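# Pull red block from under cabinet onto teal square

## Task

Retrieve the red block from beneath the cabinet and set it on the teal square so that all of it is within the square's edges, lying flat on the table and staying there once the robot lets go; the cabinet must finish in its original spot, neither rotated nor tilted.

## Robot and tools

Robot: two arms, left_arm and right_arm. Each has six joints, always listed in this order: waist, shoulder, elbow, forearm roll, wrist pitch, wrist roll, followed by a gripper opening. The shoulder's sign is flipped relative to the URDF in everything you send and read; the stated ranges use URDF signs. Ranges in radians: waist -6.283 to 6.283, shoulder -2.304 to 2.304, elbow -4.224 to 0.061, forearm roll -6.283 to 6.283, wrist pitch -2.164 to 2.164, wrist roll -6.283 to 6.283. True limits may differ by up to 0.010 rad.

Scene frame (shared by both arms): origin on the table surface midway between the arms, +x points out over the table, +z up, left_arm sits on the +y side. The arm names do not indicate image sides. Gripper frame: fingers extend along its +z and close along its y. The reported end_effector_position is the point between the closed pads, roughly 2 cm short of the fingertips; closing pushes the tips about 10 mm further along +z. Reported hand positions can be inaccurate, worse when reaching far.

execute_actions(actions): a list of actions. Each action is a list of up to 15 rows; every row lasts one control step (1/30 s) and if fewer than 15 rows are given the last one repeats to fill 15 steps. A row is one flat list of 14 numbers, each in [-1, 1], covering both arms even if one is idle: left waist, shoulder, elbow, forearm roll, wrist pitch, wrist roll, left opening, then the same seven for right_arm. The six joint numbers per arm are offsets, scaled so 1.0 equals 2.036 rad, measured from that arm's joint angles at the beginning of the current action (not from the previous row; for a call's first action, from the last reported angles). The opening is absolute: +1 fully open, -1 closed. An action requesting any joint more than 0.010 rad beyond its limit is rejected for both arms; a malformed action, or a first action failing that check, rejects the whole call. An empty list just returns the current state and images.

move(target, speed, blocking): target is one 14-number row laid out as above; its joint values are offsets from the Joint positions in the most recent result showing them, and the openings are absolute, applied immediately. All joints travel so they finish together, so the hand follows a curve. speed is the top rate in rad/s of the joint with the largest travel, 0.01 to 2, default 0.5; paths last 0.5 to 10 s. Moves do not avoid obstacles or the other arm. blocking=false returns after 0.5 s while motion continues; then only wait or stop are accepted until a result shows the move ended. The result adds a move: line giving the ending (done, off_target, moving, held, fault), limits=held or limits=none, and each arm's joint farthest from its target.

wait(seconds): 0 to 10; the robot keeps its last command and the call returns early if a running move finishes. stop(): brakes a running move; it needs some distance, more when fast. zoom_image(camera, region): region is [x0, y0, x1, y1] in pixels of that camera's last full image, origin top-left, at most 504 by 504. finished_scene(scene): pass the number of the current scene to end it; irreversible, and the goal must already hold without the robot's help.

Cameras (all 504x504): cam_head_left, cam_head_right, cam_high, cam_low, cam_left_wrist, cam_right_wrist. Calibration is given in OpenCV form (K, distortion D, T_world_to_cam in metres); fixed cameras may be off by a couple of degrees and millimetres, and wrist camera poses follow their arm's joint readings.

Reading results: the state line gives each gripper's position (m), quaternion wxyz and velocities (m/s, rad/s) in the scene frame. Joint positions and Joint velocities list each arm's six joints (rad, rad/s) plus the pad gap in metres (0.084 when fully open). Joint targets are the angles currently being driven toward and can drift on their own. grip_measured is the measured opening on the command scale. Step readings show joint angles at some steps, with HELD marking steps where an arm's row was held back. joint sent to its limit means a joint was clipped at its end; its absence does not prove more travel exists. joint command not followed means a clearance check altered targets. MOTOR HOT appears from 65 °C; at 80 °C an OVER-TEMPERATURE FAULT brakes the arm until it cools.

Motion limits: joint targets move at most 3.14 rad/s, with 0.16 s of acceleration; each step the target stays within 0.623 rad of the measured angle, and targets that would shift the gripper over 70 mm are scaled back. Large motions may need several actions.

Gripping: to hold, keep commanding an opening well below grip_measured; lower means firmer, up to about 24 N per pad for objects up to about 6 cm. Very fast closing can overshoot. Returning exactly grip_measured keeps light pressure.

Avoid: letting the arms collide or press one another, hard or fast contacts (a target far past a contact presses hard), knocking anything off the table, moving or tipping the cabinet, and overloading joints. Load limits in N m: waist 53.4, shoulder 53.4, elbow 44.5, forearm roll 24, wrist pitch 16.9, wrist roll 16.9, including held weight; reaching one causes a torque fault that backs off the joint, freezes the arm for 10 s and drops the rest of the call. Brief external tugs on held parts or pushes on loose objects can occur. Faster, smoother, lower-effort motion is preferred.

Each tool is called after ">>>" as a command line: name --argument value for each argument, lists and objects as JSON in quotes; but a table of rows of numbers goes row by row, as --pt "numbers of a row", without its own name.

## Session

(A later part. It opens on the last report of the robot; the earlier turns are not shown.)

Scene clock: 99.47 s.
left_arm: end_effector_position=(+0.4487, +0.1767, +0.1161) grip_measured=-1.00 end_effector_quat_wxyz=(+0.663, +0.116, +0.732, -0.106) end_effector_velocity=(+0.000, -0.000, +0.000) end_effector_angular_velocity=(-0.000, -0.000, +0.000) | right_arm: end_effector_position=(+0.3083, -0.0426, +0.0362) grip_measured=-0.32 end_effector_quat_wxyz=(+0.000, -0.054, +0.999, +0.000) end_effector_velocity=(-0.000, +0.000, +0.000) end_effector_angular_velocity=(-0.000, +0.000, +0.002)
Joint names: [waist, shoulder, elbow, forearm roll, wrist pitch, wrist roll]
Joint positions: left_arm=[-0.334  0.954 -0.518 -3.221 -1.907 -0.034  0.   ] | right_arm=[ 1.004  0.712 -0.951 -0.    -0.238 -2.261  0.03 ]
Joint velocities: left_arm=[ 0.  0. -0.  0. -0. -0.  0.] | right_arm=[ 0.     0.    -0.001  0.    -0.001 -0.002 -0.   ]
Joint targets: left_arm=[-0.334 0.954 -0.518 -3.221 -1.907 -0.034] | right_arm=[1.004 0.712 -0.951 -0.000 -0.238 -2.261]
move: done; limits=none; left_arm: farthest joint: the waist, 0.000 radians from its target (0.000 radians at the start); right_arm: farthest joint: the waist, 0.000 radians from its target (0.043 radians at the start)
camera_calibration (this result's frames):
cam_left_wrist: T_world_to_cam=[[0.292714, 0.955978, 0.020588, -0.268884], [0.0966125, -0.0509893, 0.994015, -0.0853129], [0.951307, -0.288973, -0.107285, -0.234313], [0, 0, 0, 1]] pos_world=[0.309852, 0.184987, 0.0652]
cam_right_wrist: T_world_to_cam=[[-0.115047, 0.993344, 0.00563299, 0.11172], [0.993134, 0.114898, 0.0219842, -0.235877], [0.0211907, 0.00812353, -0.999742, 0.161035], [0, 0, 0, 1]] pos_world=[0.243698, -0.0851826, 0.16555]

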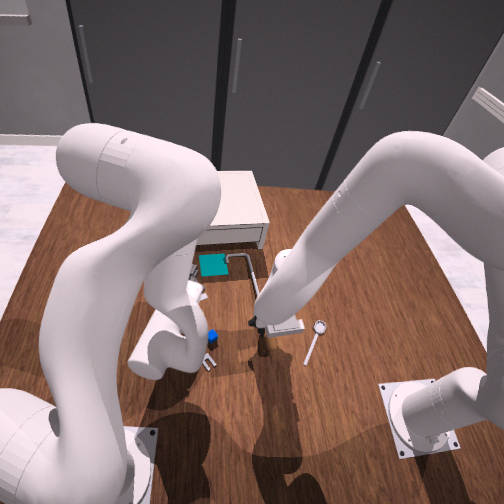

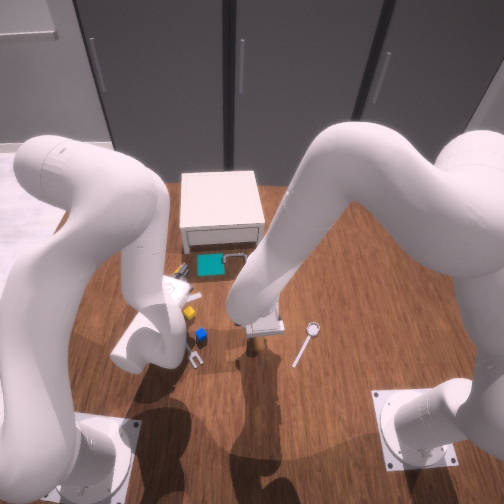

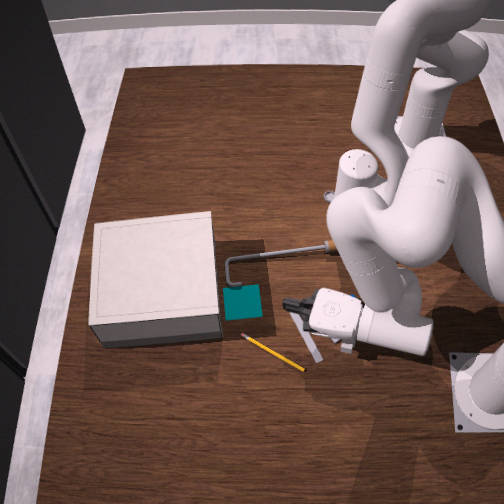

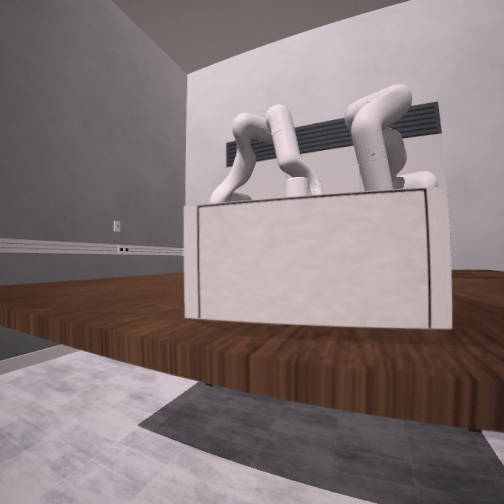

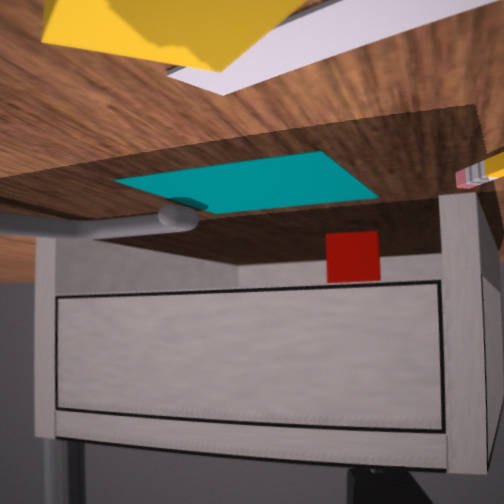

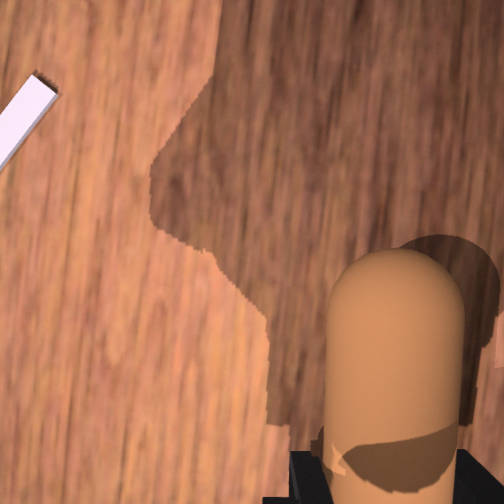

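>>> move --target '[0,0,0,0,0,0,-1, -0.13937,0.13099,-0.26049,0,-0.12999,-0.13888,-1]' --speed 0.45

Scene clock: 108.73 s.
left_arm: end_effector_position=(+0.4487, +0.1767, +0.1161) grip_measured=-1.00 end_effector_quat_wxyz=(+0.663, +0.116, +0.732, -0.106) end_effector_velocity=(+0.000, +0.000, -0.000) end_effector_angular_velocity=(-0.000, +0.000, +0.000) | right_arm: end_effector_position=(+0.5352, -0.0337, +0.0359) grip_measured=-0.32 end_effector_quat_wxyz=(-0.000, -0.054, +0.999, -0.000) end_effector_velocity=(+0.002, -0.001, -0.000) end_effector_angular_velocity=(+0.000, -0.000, -0.001)
Joint names: [waist, shoulder, elbow, forearm roll, wrist pitch, wrist roll]
Joint positions: left_arm=[-0.334  0.954 -0.518 -3.221 -1.907 -0.034  0.   ] | right_arm=[ 0.72   0.979 -1.481 -0.    -0.503 -2.543  0.03 ]
Joint velocities: left_arm=[ 0.001  0.     0.     0.     0.    -0.     0.   ] | right_arm=[-0.002  0.002 -0.003  0.    -0.    -0.001 -0.   ]
Joint targets: left_arm=[-0.334 0.954 -0.518 -3.221 -1.907 -0.034] | right_arm=[0.720 0.979 -1.481 -0.000 -0.503 -2.543]
move: done; limits=none; left_arm: farthest joint: the waist, 0.000 radians from its target (0.000 radians at the start); right_arm: farthest joint: the wrist roll, 0.001 radians from its target (0.283 radians at the start)
camera_calibration (this result's frames):
cam_left_wrist: T_world_to_cam=[[0.292714, 0.955978, 0.0205879, -0.268884], [0.0966125, -0.0509892, 0.994015, -0.0853129], [0.951307, -0.288973, -0.107285, -0.234313], [0, 0, 0, 1]] pos_world=[0.309852, 0.184987, 0.0652]
cam_right_wrist: T_world_to_cam=[[-0.114221, 0.993443, 0.00486446, 0.128512], [0.993244, 0.114095, 0.021189, -0.462263], [0.0204951, 0.00725183, -0.999764, 0.156189], [0, 0, 0, 1]] pos_world=[0.470618, -0.0760607, 0.165322]

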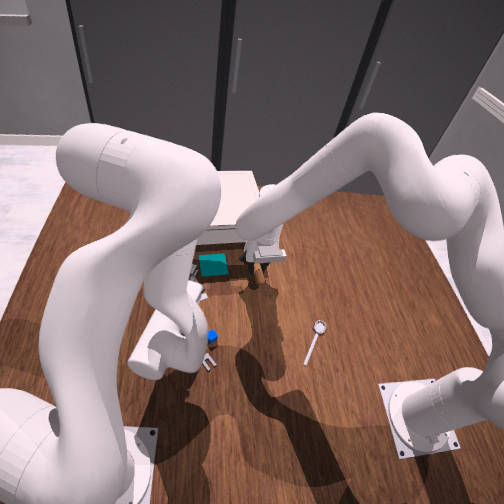

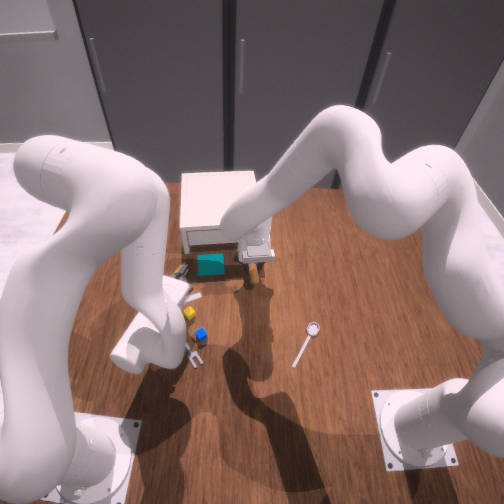

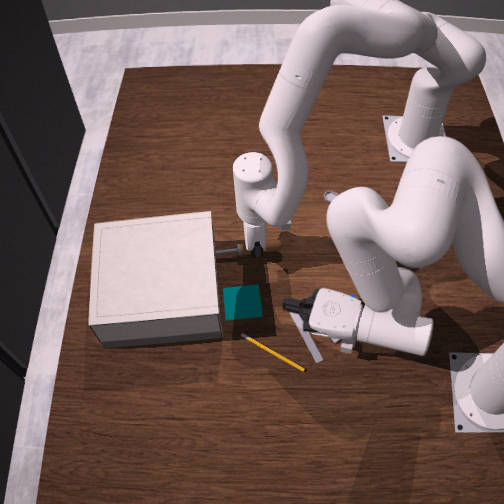

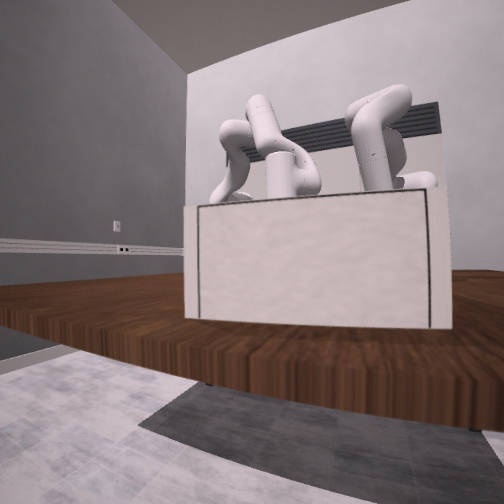

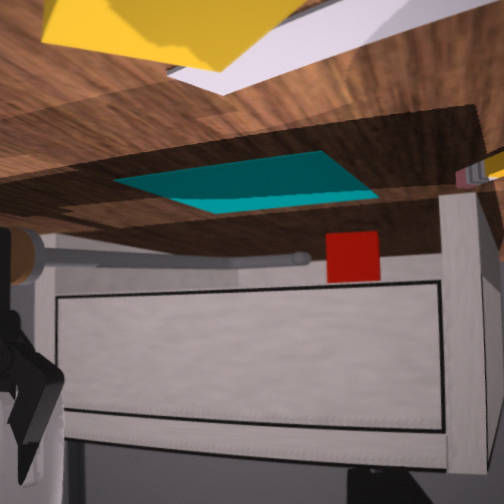

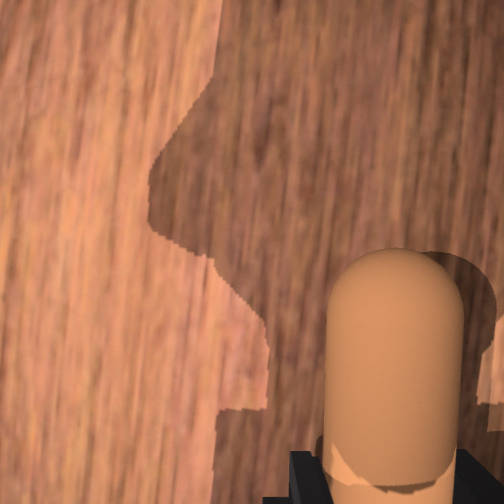

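>>> zoom_image --camera "cam_left_wrist" --region '[200, 210, 400, 300]'

Region (200, 210, 400, 300) of cam_left_wrist's 504x504 image, scaled by 2.520, with more detail than that image has; it fills the top 227 rows of this view, and the rest is white.

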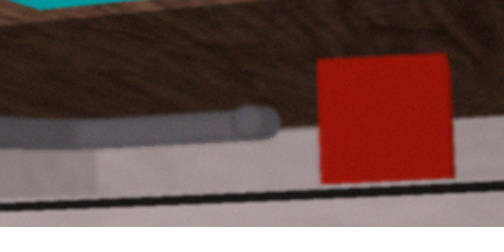

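>>> move --target '[0,0,0,0,0,0,-1, 0.0565,0.0649,-0.127,0,-0.06161,0.05601,-1]' --speed 0.35

Scene clock: 117.50 s.
left_arm: end_effector_position=(+0.4487, +0.1767, +0.1161) grip_measured=-1.00 end_effector_quat_wxyz=(+0.663, +0.116, +0.732, -0.106) end_effector_velocity=(-0.000, +0.000, -0.000) end_effector_angular_velocity=(-0.000, +0.001, +0.000) | right_arm: end_effector_position=(+0.5248, +0.0659, +0.0362) grip_measured=-0.32 end_effector_quat_wxyz=(+0.000, -0.054, +0.999, -0.000) end_effector_velocity=(-0.000, +0.001, +0.000) end_effector_angular_velocity=(+0.000, -0.001, +0.001)
Joint names: [waist, shoulder, elbow, forearm roll, wrist pitch, wrist roll]
Joint positions: left_arm=[-0.334  0.954 -0.518 -3.221 -1.907 -0.034  0.   ] | right_arm=[ 0.835  1.111 -1.739 -0.    -0.628 -2.429  0.03 ]
Joint velocities: left_arm=[ 0.     0.001  0.     0.     0.    -0.     0.   ] | right_arm=[ 0.001  0.001 -0.002 -0.    -0.001  0.001 -0.   ]
Joint targets: left_arm=[-0.334 0.954 -0.518 -3.221 -1.907 -0.034] | right_arm=[0.835 1.111 -1.739 -0.000 -0.628 -2.429]
move: done; limits=none; left_arm: farthest joint: the waist, 0.000 radians from its target (0.000 radians at the start); right_arm: farthest joint: the elbow, 0.001 radians from its target (0.258 radians at the start)
camera_calibration (this result's frames):
cam_left_wrist: T_world_to_cam=[[0.292714, 0.955978, 0.0205879, -0.268884], [0.0966124, -0.0509891, 0.994015, -0.0853129], [0.951307, -0.288973, -0.107285, -0.234313], [0, 0, 0, 1]] pos_world=[0.309852, 0.184987, 0.0652]
cam_right_wrist: T_world_to_cam=[[-0.115042, 0.993346, 0.00539069, 0.0288225], [0.993134, 0.114898, 0.0220077, -0.46327], [0.0212419, 0.00788548, -0.999743, 0.155563], [0, 0, 0, 1]] pos_world=[0.4601, 0.0233712, 0.165563]

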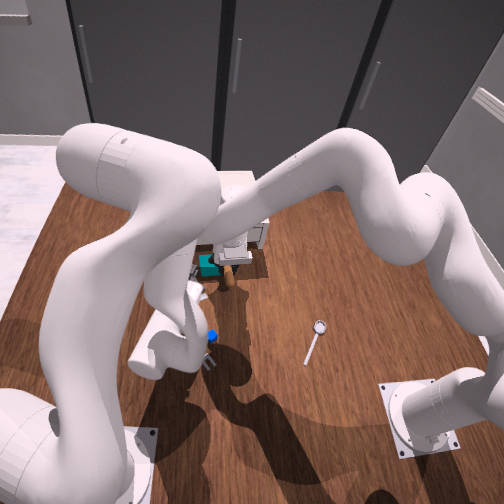

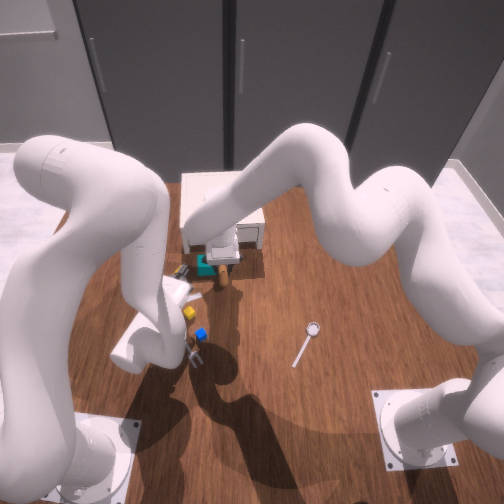

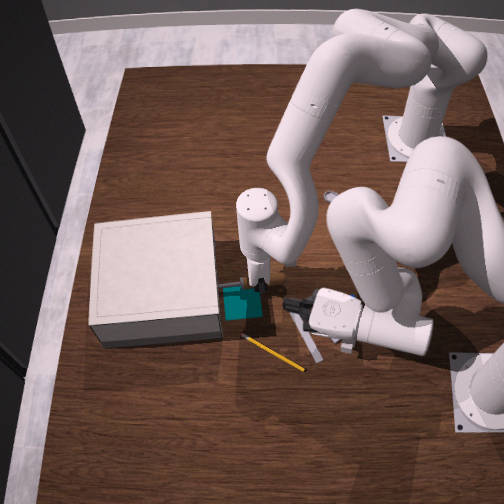

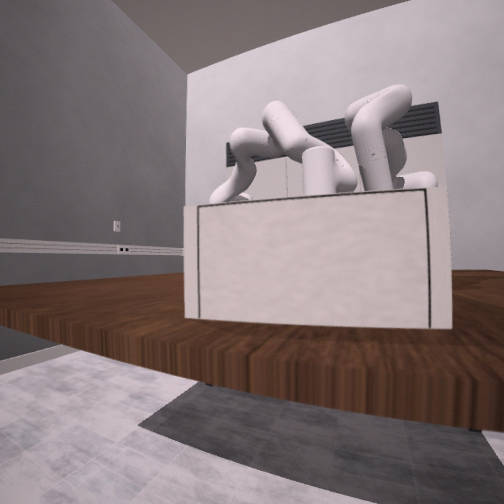

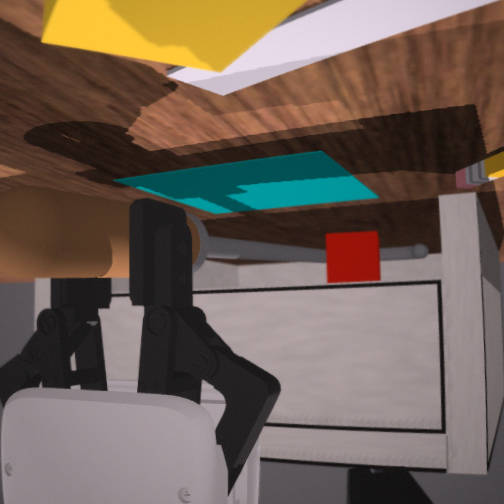

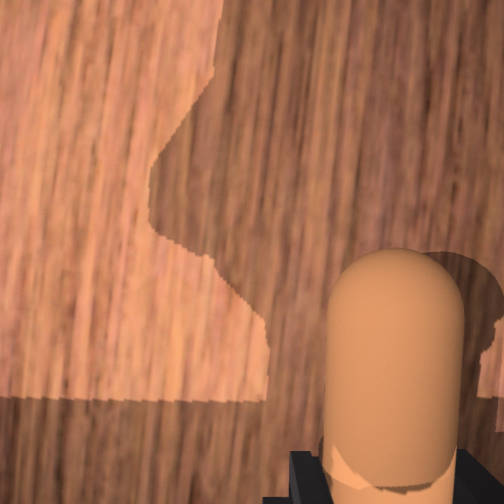

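>>> move --target '[0.14735,0,0,0,0,0,-1, 0.06008,-0.08517,0.16625,0,0.08108,0.06008,-1]' --speed 0.35

Scene clock: 133.50 s.
left_arm: end_effector_position=(+0.4802, +0.3278, +0.1161) grip_measured=-1.00 end_effector_quat_wxyz=(+0.671, +0.006, +0.741, -0.006) end_effector_velocity=(+0.000, +0.001, +0.000) end_effector_angular_velocity=(+0.000, -0.000, +0.003) | right_arm: end_effector_position=(+0.4085, +0.0554, +0.0363) grip_measured=-0.32 end_effector_quat_wxyz=(+0.000, -0.054, +0.999, +0.000) end_effector_velocity=(-0.001, +0.000, +0.000) end_effector_angular_velocity=(+0.001, -0.000, -0.001)
Joint names: [waist, shoulder, elbow, forearm roll, wrist pitch, wrist roll]
Joint positions: left_arm=[-0.035  0.954 -0.518 -3.221 -1.907 -0.034  0.   ] | right_arm=[ 0.957  0.938 -1.401 -0.    -0.463 -2.307  0.03 ]
Joint velocities: left_arm=[ 0.003 -0.     0.     0.    -0.     0.     0.   ] | right_arm=[ 0.001 -0.002  0.003  0.002  0.002  0.001 -0.   ]
Joint targets: left_arm=[-0.034 0.954 -0.518 -3.221 -1.907 -0.034] | right_arm=[0.958 0.937 -1.401 -0.000 -0.463 -2.307]
move: done; limits=none; left_arm: farthest joint: the waist, 0.001 radians from its target (0.300 radians at the start); right_arm: farthest joint: the waist, 0.000 radians from its target (0.122 radians at the start)
camera_calibration (this result's frames):
cam_left_wrist: T_world_to_cam=[[-0.00246514, 0.999785, 0.0205806, -0.295127], [0.107366, -0.020197, 0.994014, -0.0959124], [0.994217, 0.00466003, -0.107293, -0.337515], [0, 0, 0, 1]] pos_world=[0.345133, 0.294699, 0.0651993]
cam_right_wrist: T_world_to_cam=[[-0.114949, 0.993356, 0.00551696, 0.0258047], [0.993144, 0.114802, 0.0220148, -0.346617], [0.0212351, 0.00800971, -0.999742, 0.158191], [0, 0, 0, 1]] pos_world=[0.343847, 0.012892, 0.165639]

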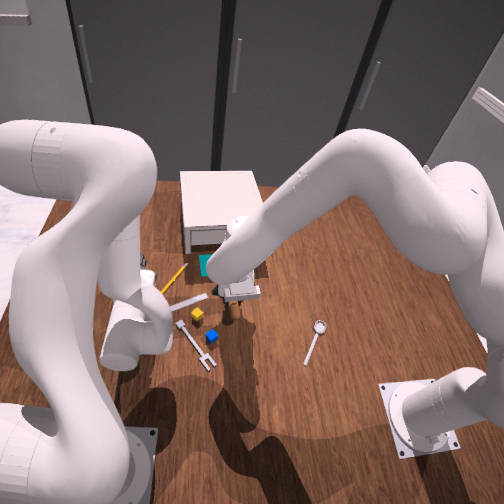

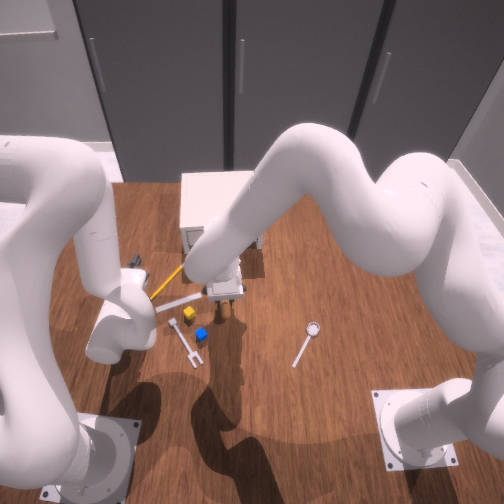

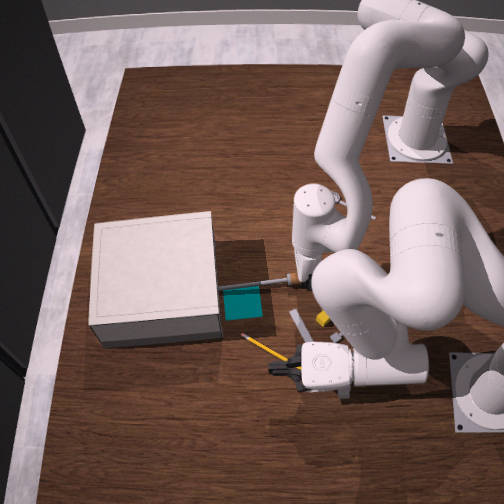

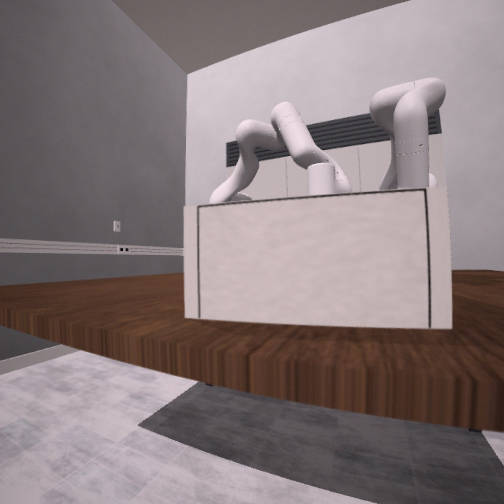

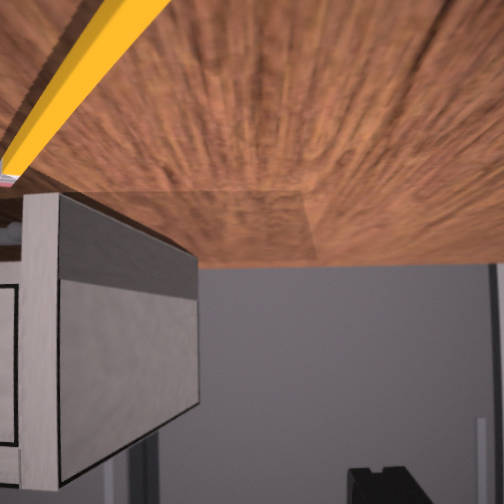

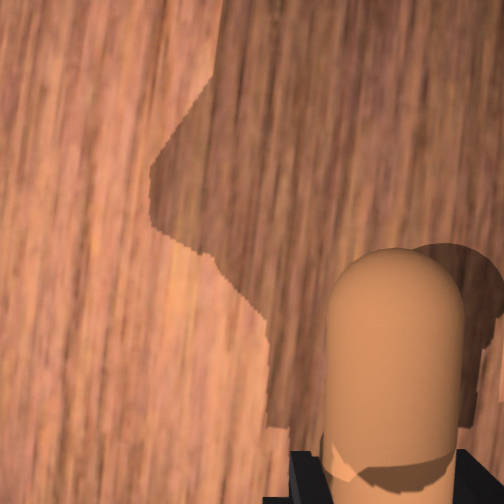

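>>> move --target '[0.04912,0,0,0,0,0,-1, 0.07758,-0.06066,0.1201,0,0.05944,0.07758,-1]' --speed 0.3

Scene clock: 136.30 s.
left_arm: end_effector_position=(+0.4805, +0.3794, +0.1161) grip_measured=-1.00 end_effector_quat_wxyz=(+0.671, -0.031, +0.741, +0.028) end_effector_velocity=(+0.000, +0.001, +0.000) end_effector_angular_velocity=(+0.000, -0.000, +0.002) | right_arm: end_effector_position=(+0.2905, +0.0448, +0.0363) grip_measured=-0.32 end_effector_quat_wxyz=(+0.000, -0.054, +0.999, +0.000) end_effector_velocity=(-0.002, +0.000, +0.001) end_effector_angular_velocity=(+0.000, -0.000, +0.003)
Joint names: [waist, shoulder, elbow, forearm roll, wrist pitch, wrist roll]
Joint positions: left_arm=[ 0.065  0.954 -0.518 -3.221 -1.907 -0.034  0.   ] | right_arm=[ 1.115  0.814 -1.157 -0.    -0.342 -2.149  0.03 ]
Joint velocities: left_arm=[ 0.001  0.    -0.    -0.    -0.    -0.     0.   ] | right_arm=[ 0.003 -0.003  0.003 -0.001  0.     0.001  0.   ]
Joint targets: left_arm=[0.065 0.954 -0.518 -3.221 -1.907 -0.034] | right_arm=[1.115 0.814 -1.156 -0.000 -0.342 -2.149]
move: done; limits=none; left_arm: farthest joint: the waist, 0.000 radians from its target (0.099 radians at the start); right_arm: farthest joint: the waist, 0.000 radians from its target (0.157 radians at the start)
camera_calibration (this result's frames):
cam_left_wrist: T_world_to_cam=[[-0.102114, 0.99456, 0.0205777, -0.296847], [0.108846, -0.00939099, 0.994014, -0.0997144], [0.9888, 0.103743, -0.107295, -0.373055], [0, 0, 0, 1]] pos_world=[0.349418, 0.332997, 0.0651992]
cam_right_wrist: T_world_to_cam=[[-0.114806, 0.993372, 0.0056632, 0.0227768], [0.993161, 0.114656, 0.0220075, -0.228171], [0.0212123, 0.00815106, -0.999742, 0.16086], [0, 0, 0, 1]] pos_world=[0.225814, 0.00222427, 0.165711]

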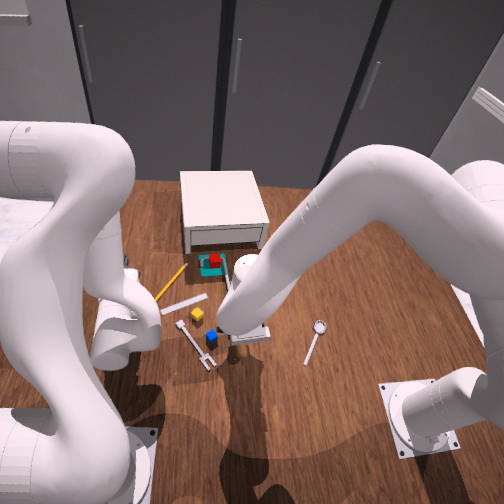

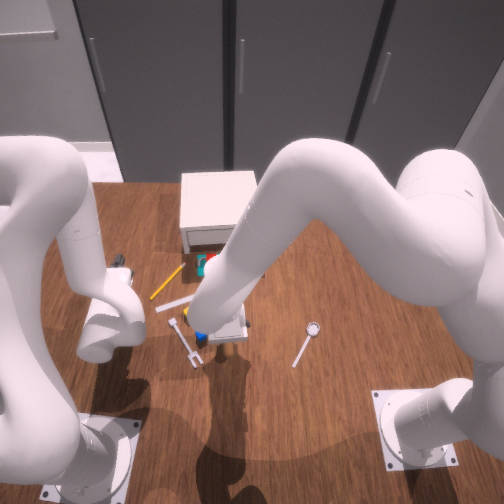

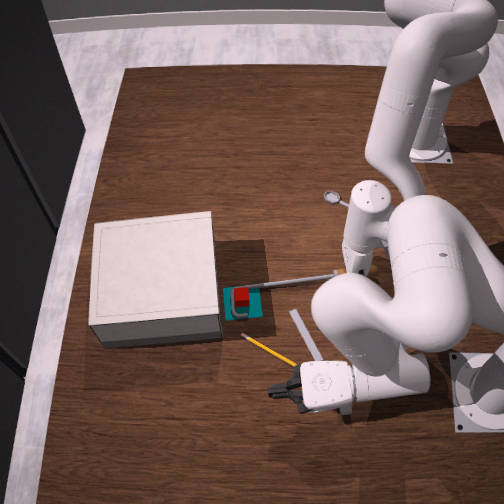

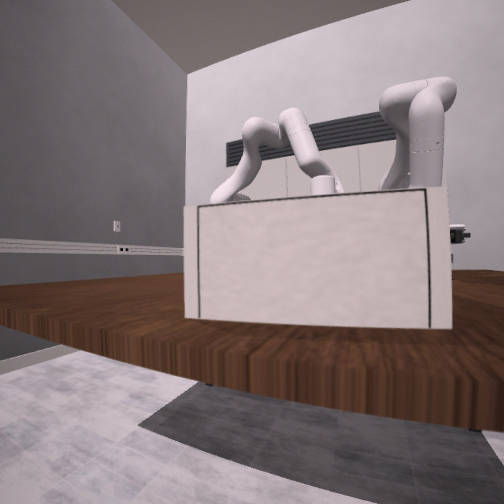

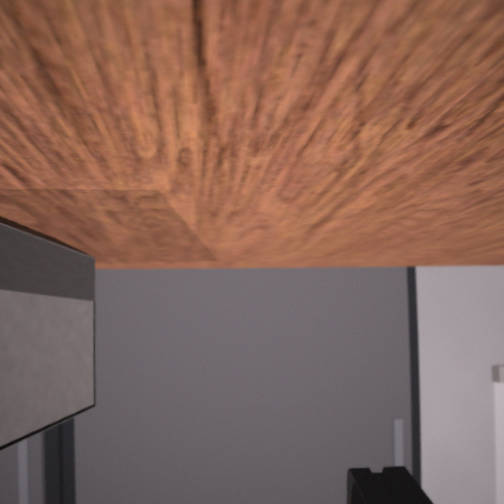

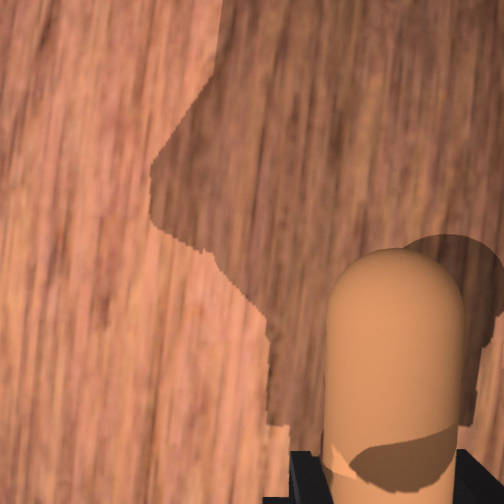

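>>> zoom_image --camera "cam_high" --region '[205, 265, 285, 335]'

>>> zoom_image --camera "cam_head_left" --region '[185, 240, 245, 290]'

Region (205, 265, 285, 335) of cam_high's 504x504 image, scaled by 6.300, with more detail than that image has; it fills the top 441 rows of this view, and the rest is white.

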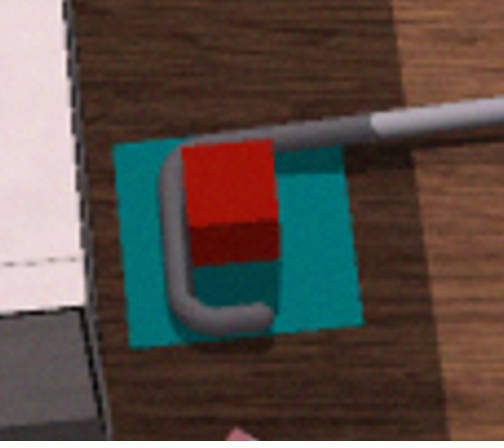

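Region (185, 240, 245, 290) of cam_head_left's 504x504 image, scaled by 8.400, with more detail than that image has.

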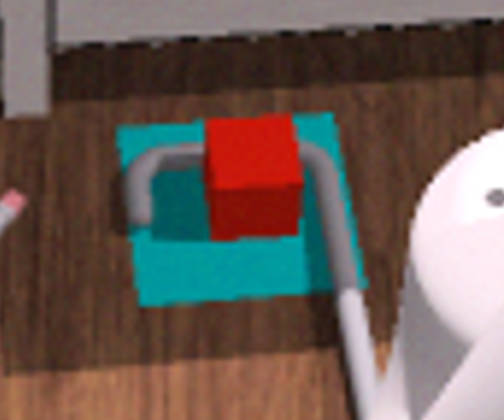

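>>> execute_actions --actions '[[[0,0,0,0,0,0,-1,-0.0003,0.0003,-0.0002,0,0.0001,-0.0003,-1],[0,0,0,0,0,0,-1,-0.001,0.0012,-0.0009,0,0.0003,-0.001,-1],[0,0,0,0,0,0,-1,-0.0022,0.0025,-0.0018,0,0.0005,-0.0022,-1],[0,0,0,0,0,0,-1,-0.0035,0.004,-0.003,0,0.0009,-0.0035,-1],[0,0,0,0,0,0,-1,-0.005,0.0057,-0.0042,0,0.0013,-0.005,-1],[0,0,0,0,0,0,-1,-0.0065,0.0074,-0.0055,0,0.0016,-0.0065,-1],[0,0,0,0,0,0,-1,-0.0078,0.009,-0.0066,0,0.002,-0.0078,-1],[0,0,0,0,0,0,-1,-0.0089,0.0103,-0.0076,0,0.0023,-0.0089,-1],[0,0,0,0,0,0,-1,-0.0097,0.0111,-0.0082,0,0.0024,-0.0097,-1],[0,0,0,0,0,0,-1,-0.00998,0.01146,-0.00844,0,0.00252,-0.00998,-1],[0,0,0,0,0,0,-1,-0.00998,0.01146,-0.00844,0,0.00252,-0.00998,-0.9],[0,0,0,0,0,0,-1,-0.00998,0.01146,-0.00844,0,0.00252,-0.00998,-0.8],[0,0,0,0,0,0,-1,-0.00998,0.01146,-0.00844,0,0.00252,-0.00998,-0.7],[0,0,0,0,0,0,-1,-0.00998,0.01146,-0.00844,0,0.00252,-0.00998,-0.6],[0,0,0,0,0,0,-1,-0.00998,0.01146,-0.00844,0,0.00252,-0.00998,-0.5]],[[0,0,0,0,0,0,-1,0,0,0,0,0,0,-0.42],[0,0,0,0,0,0,-1,0,0,0,0,0,0,-0.35],[0,0,0,0,0,0,-1,0,0,0,0,0,0,-0.28],[0,0,0,0,0,0,-1,0,0,0,0,0,0,-0.21],[0,0,0,0,0,0,-1,0,0,0,0,0,0,-0.14],[0,0,0,0,0,0,-1,0,0,0,0,0,0,-0.07],[0,0,0,0,0,0,-1,0,0,0,0,0,0,0.0],[0,0,0,0,0,0,-1,0,0,0,0,0,0,0.06],[0,0,0,0,0,0,-1,0,0,0,0,0,0,0.12]]]'

Scene clock: 145.47 s.
left_arm: end_effector_position=(+0.4805, +0.3794, +0.1161) grip_measured=-1.00 end_effector_quat_wxyz=(+0.671, -0.031, +0.741, +0.028) end_effector_velocity=(+0.000, +0.000, -0.000) end_effector_angular_velocity=(+0.000, +0.000, +0.000) | right_arm: end_effector_position=(+0.3019, +0.0430, +0.0284) grip_measured=+0.11 end_effector_quat_wxyz=(+0.000, -0.054, +0.999, -0.000) end_effector_velocity=(-0.000, +0.000, +0.000) end_effector_angular_velocity=(+0.001, -0.000, -0.000)
Joint names: [waist, shoulder, elbow, forearm roll, wrist pitch, wrist roll]
Joint positions: left_arm=[ 0.065  0.954 -0.518 -3.221 -1.907 -0.034  0.   ] | right_arm=[ 1.096  0.836 -1.173 -0.    -0.337 -2.168  0.049]
Joint velocities: left_arm=[ 0.  0. -0. -0.  0. -0.  0.] | right_arm=[ 0.    -0.001  0.     0.001  0.001 -0.     0.001]
Joint targets: left_arm=[0.065 0.954 -0.518 -3.221 -1.907 -0.034] | right_arm=[1.096 0.836 -1.173 -0.000 -0.337 -2.168]
Step readings (joint positions; steps 1 to 15: 1st action; 16 to 30: 2nd action):
0: left_arm=[0.065 0.954 -0.518 -3.221 -1.907 -0.034] | right_arm=[1.115 0.814 -1.156 -0.000 -0.342 -2.149]
1: left_arm=[0.065 0.954 -0.518 -3.221 -1.907 -0.034] | right_arm=[1.115 0.814 -1.156 -0.000 -0.342 -2.149]
2: left_arm=[0.065 0.954 -0.518 -3.221 -1.907 -0.034] | right_arm=[1.115 0.814 -1.157 -0.000 -0.342 -2.149]
4: left_arm=[0.065 0.954 -0.518 -3.221 -1.907 -0.034] | right_arm=[1.114 0.816 -1.158 -0.000 -0.342 -2.151]
8: left_arm=[0.065 0.954 -0.518 -3.221 -1.907 -0.034] | right_arm=[1.106 0.824 -1.164 -0.000 -0.340 -2.158]
15: left_arm=[0.065 0.954 -0.518 -3.221 -1.907 -0.034] | right_arm=[1.096 0.836 -1.173 -0.000 -0.337 -2.168]
16: left_arm=[0.065 0.954 -0.518 -3.221 -1.907 -0.034] | right_arm=[1.095 0.837 -1.173 -0.000 -0.337 -2.169]
17: left_arm=[0.065 0.954 -0.518 -3.221 -1.907 -0.034] | right_arm=[1.095 0.837 -1.173 -0.000 -0.337 -2.169]
19: left_arm=[0.065 0.954 -0.518 -3.221 -1.907 -0.034] | right_arm=[1.096 0.836 -1.173 -0.000 -0.337 -2.169]
23: left_arm=[0.065 0.954 -0.518 -3.221 -1.907 -0.034] | right_arm=[1.096 0.836 -1.173 -0.000 -0.337 -2.168]
30: Joint positions above
camera_calibration (this result's frames):
cam_left_wrist: T_world_to_cam=[[-0.102115, 0.99456, 0.0205778, -0.296847], [0.108846, -0.00939096, 0.994014, -0.0997144], [0.9888, 0.103744, -0.107294, -0.373056], [0, 0, 0, 1]] pos_world=[0.349418, 0.332998, 0.0651992]
cam_right_wrist: T_world_to_cam=[[-0.114746, 0.993381, 0.005185, 0.0259164], [0.993174, 0.114609, 0.0216951, -0.239161], [0.0209572, 0.00763903, -0.999751, 0.15283], [0, 0, 0, 1]] pos_world=[0.2373, 0.000497792, 0.157846]

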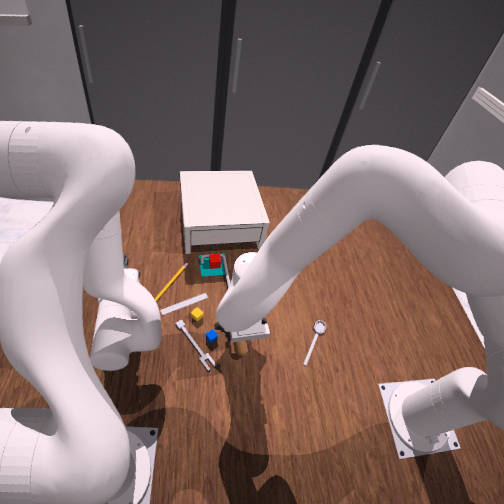

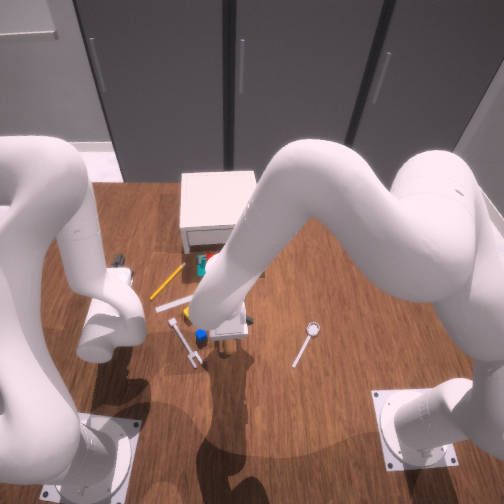

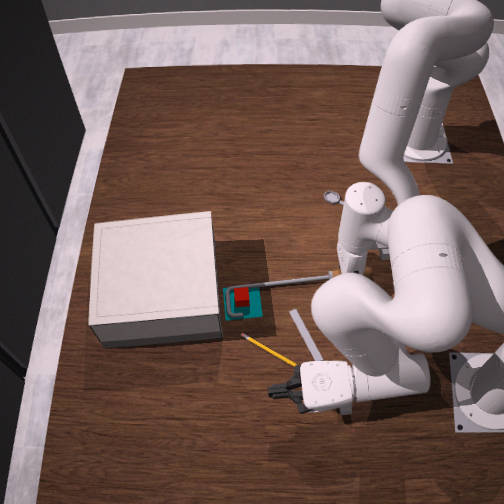

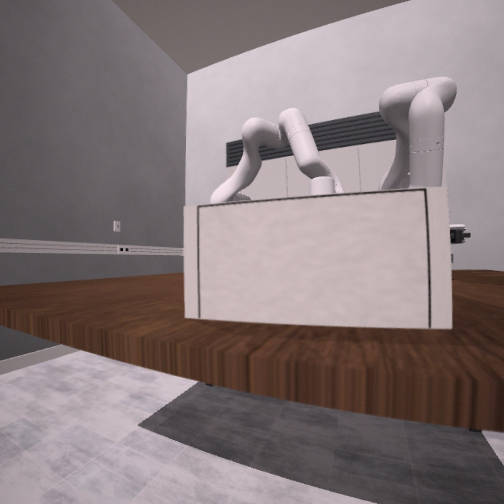

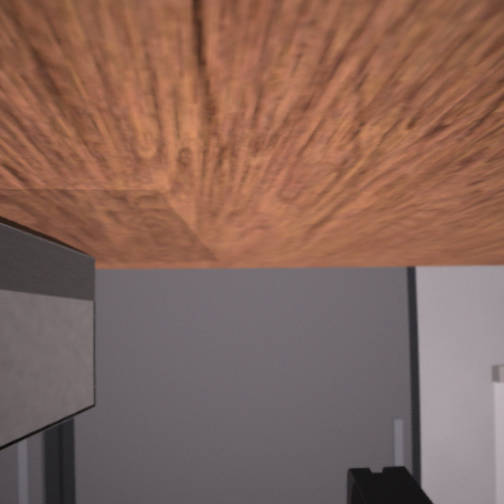

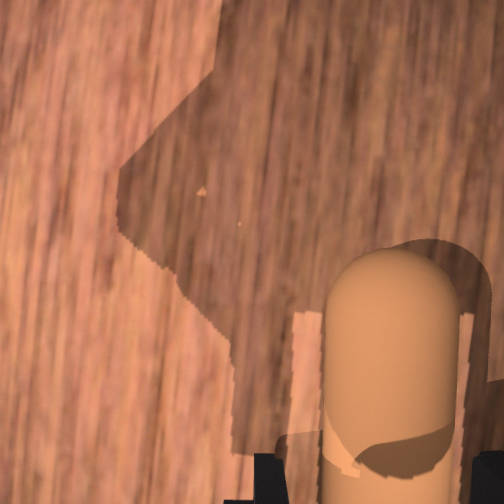

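>>> zoom_image --camera "cam_high" --region '[205, 265, 285, 335]'

Region (205, 265, 285, 335) of cam_high's 504x504 image, scaled by 6.300, with more detail than that image has; it fills the top 441 rows of this view, and the rest is white.

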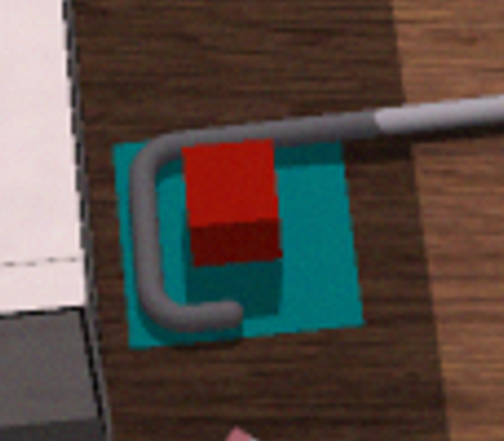

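The block is flat and well inside the teal square. The hook is released and no longer touching it, and the cabinet hasn't moved.

>>> finished_scene --scene 2

The scene is finished: the task was done.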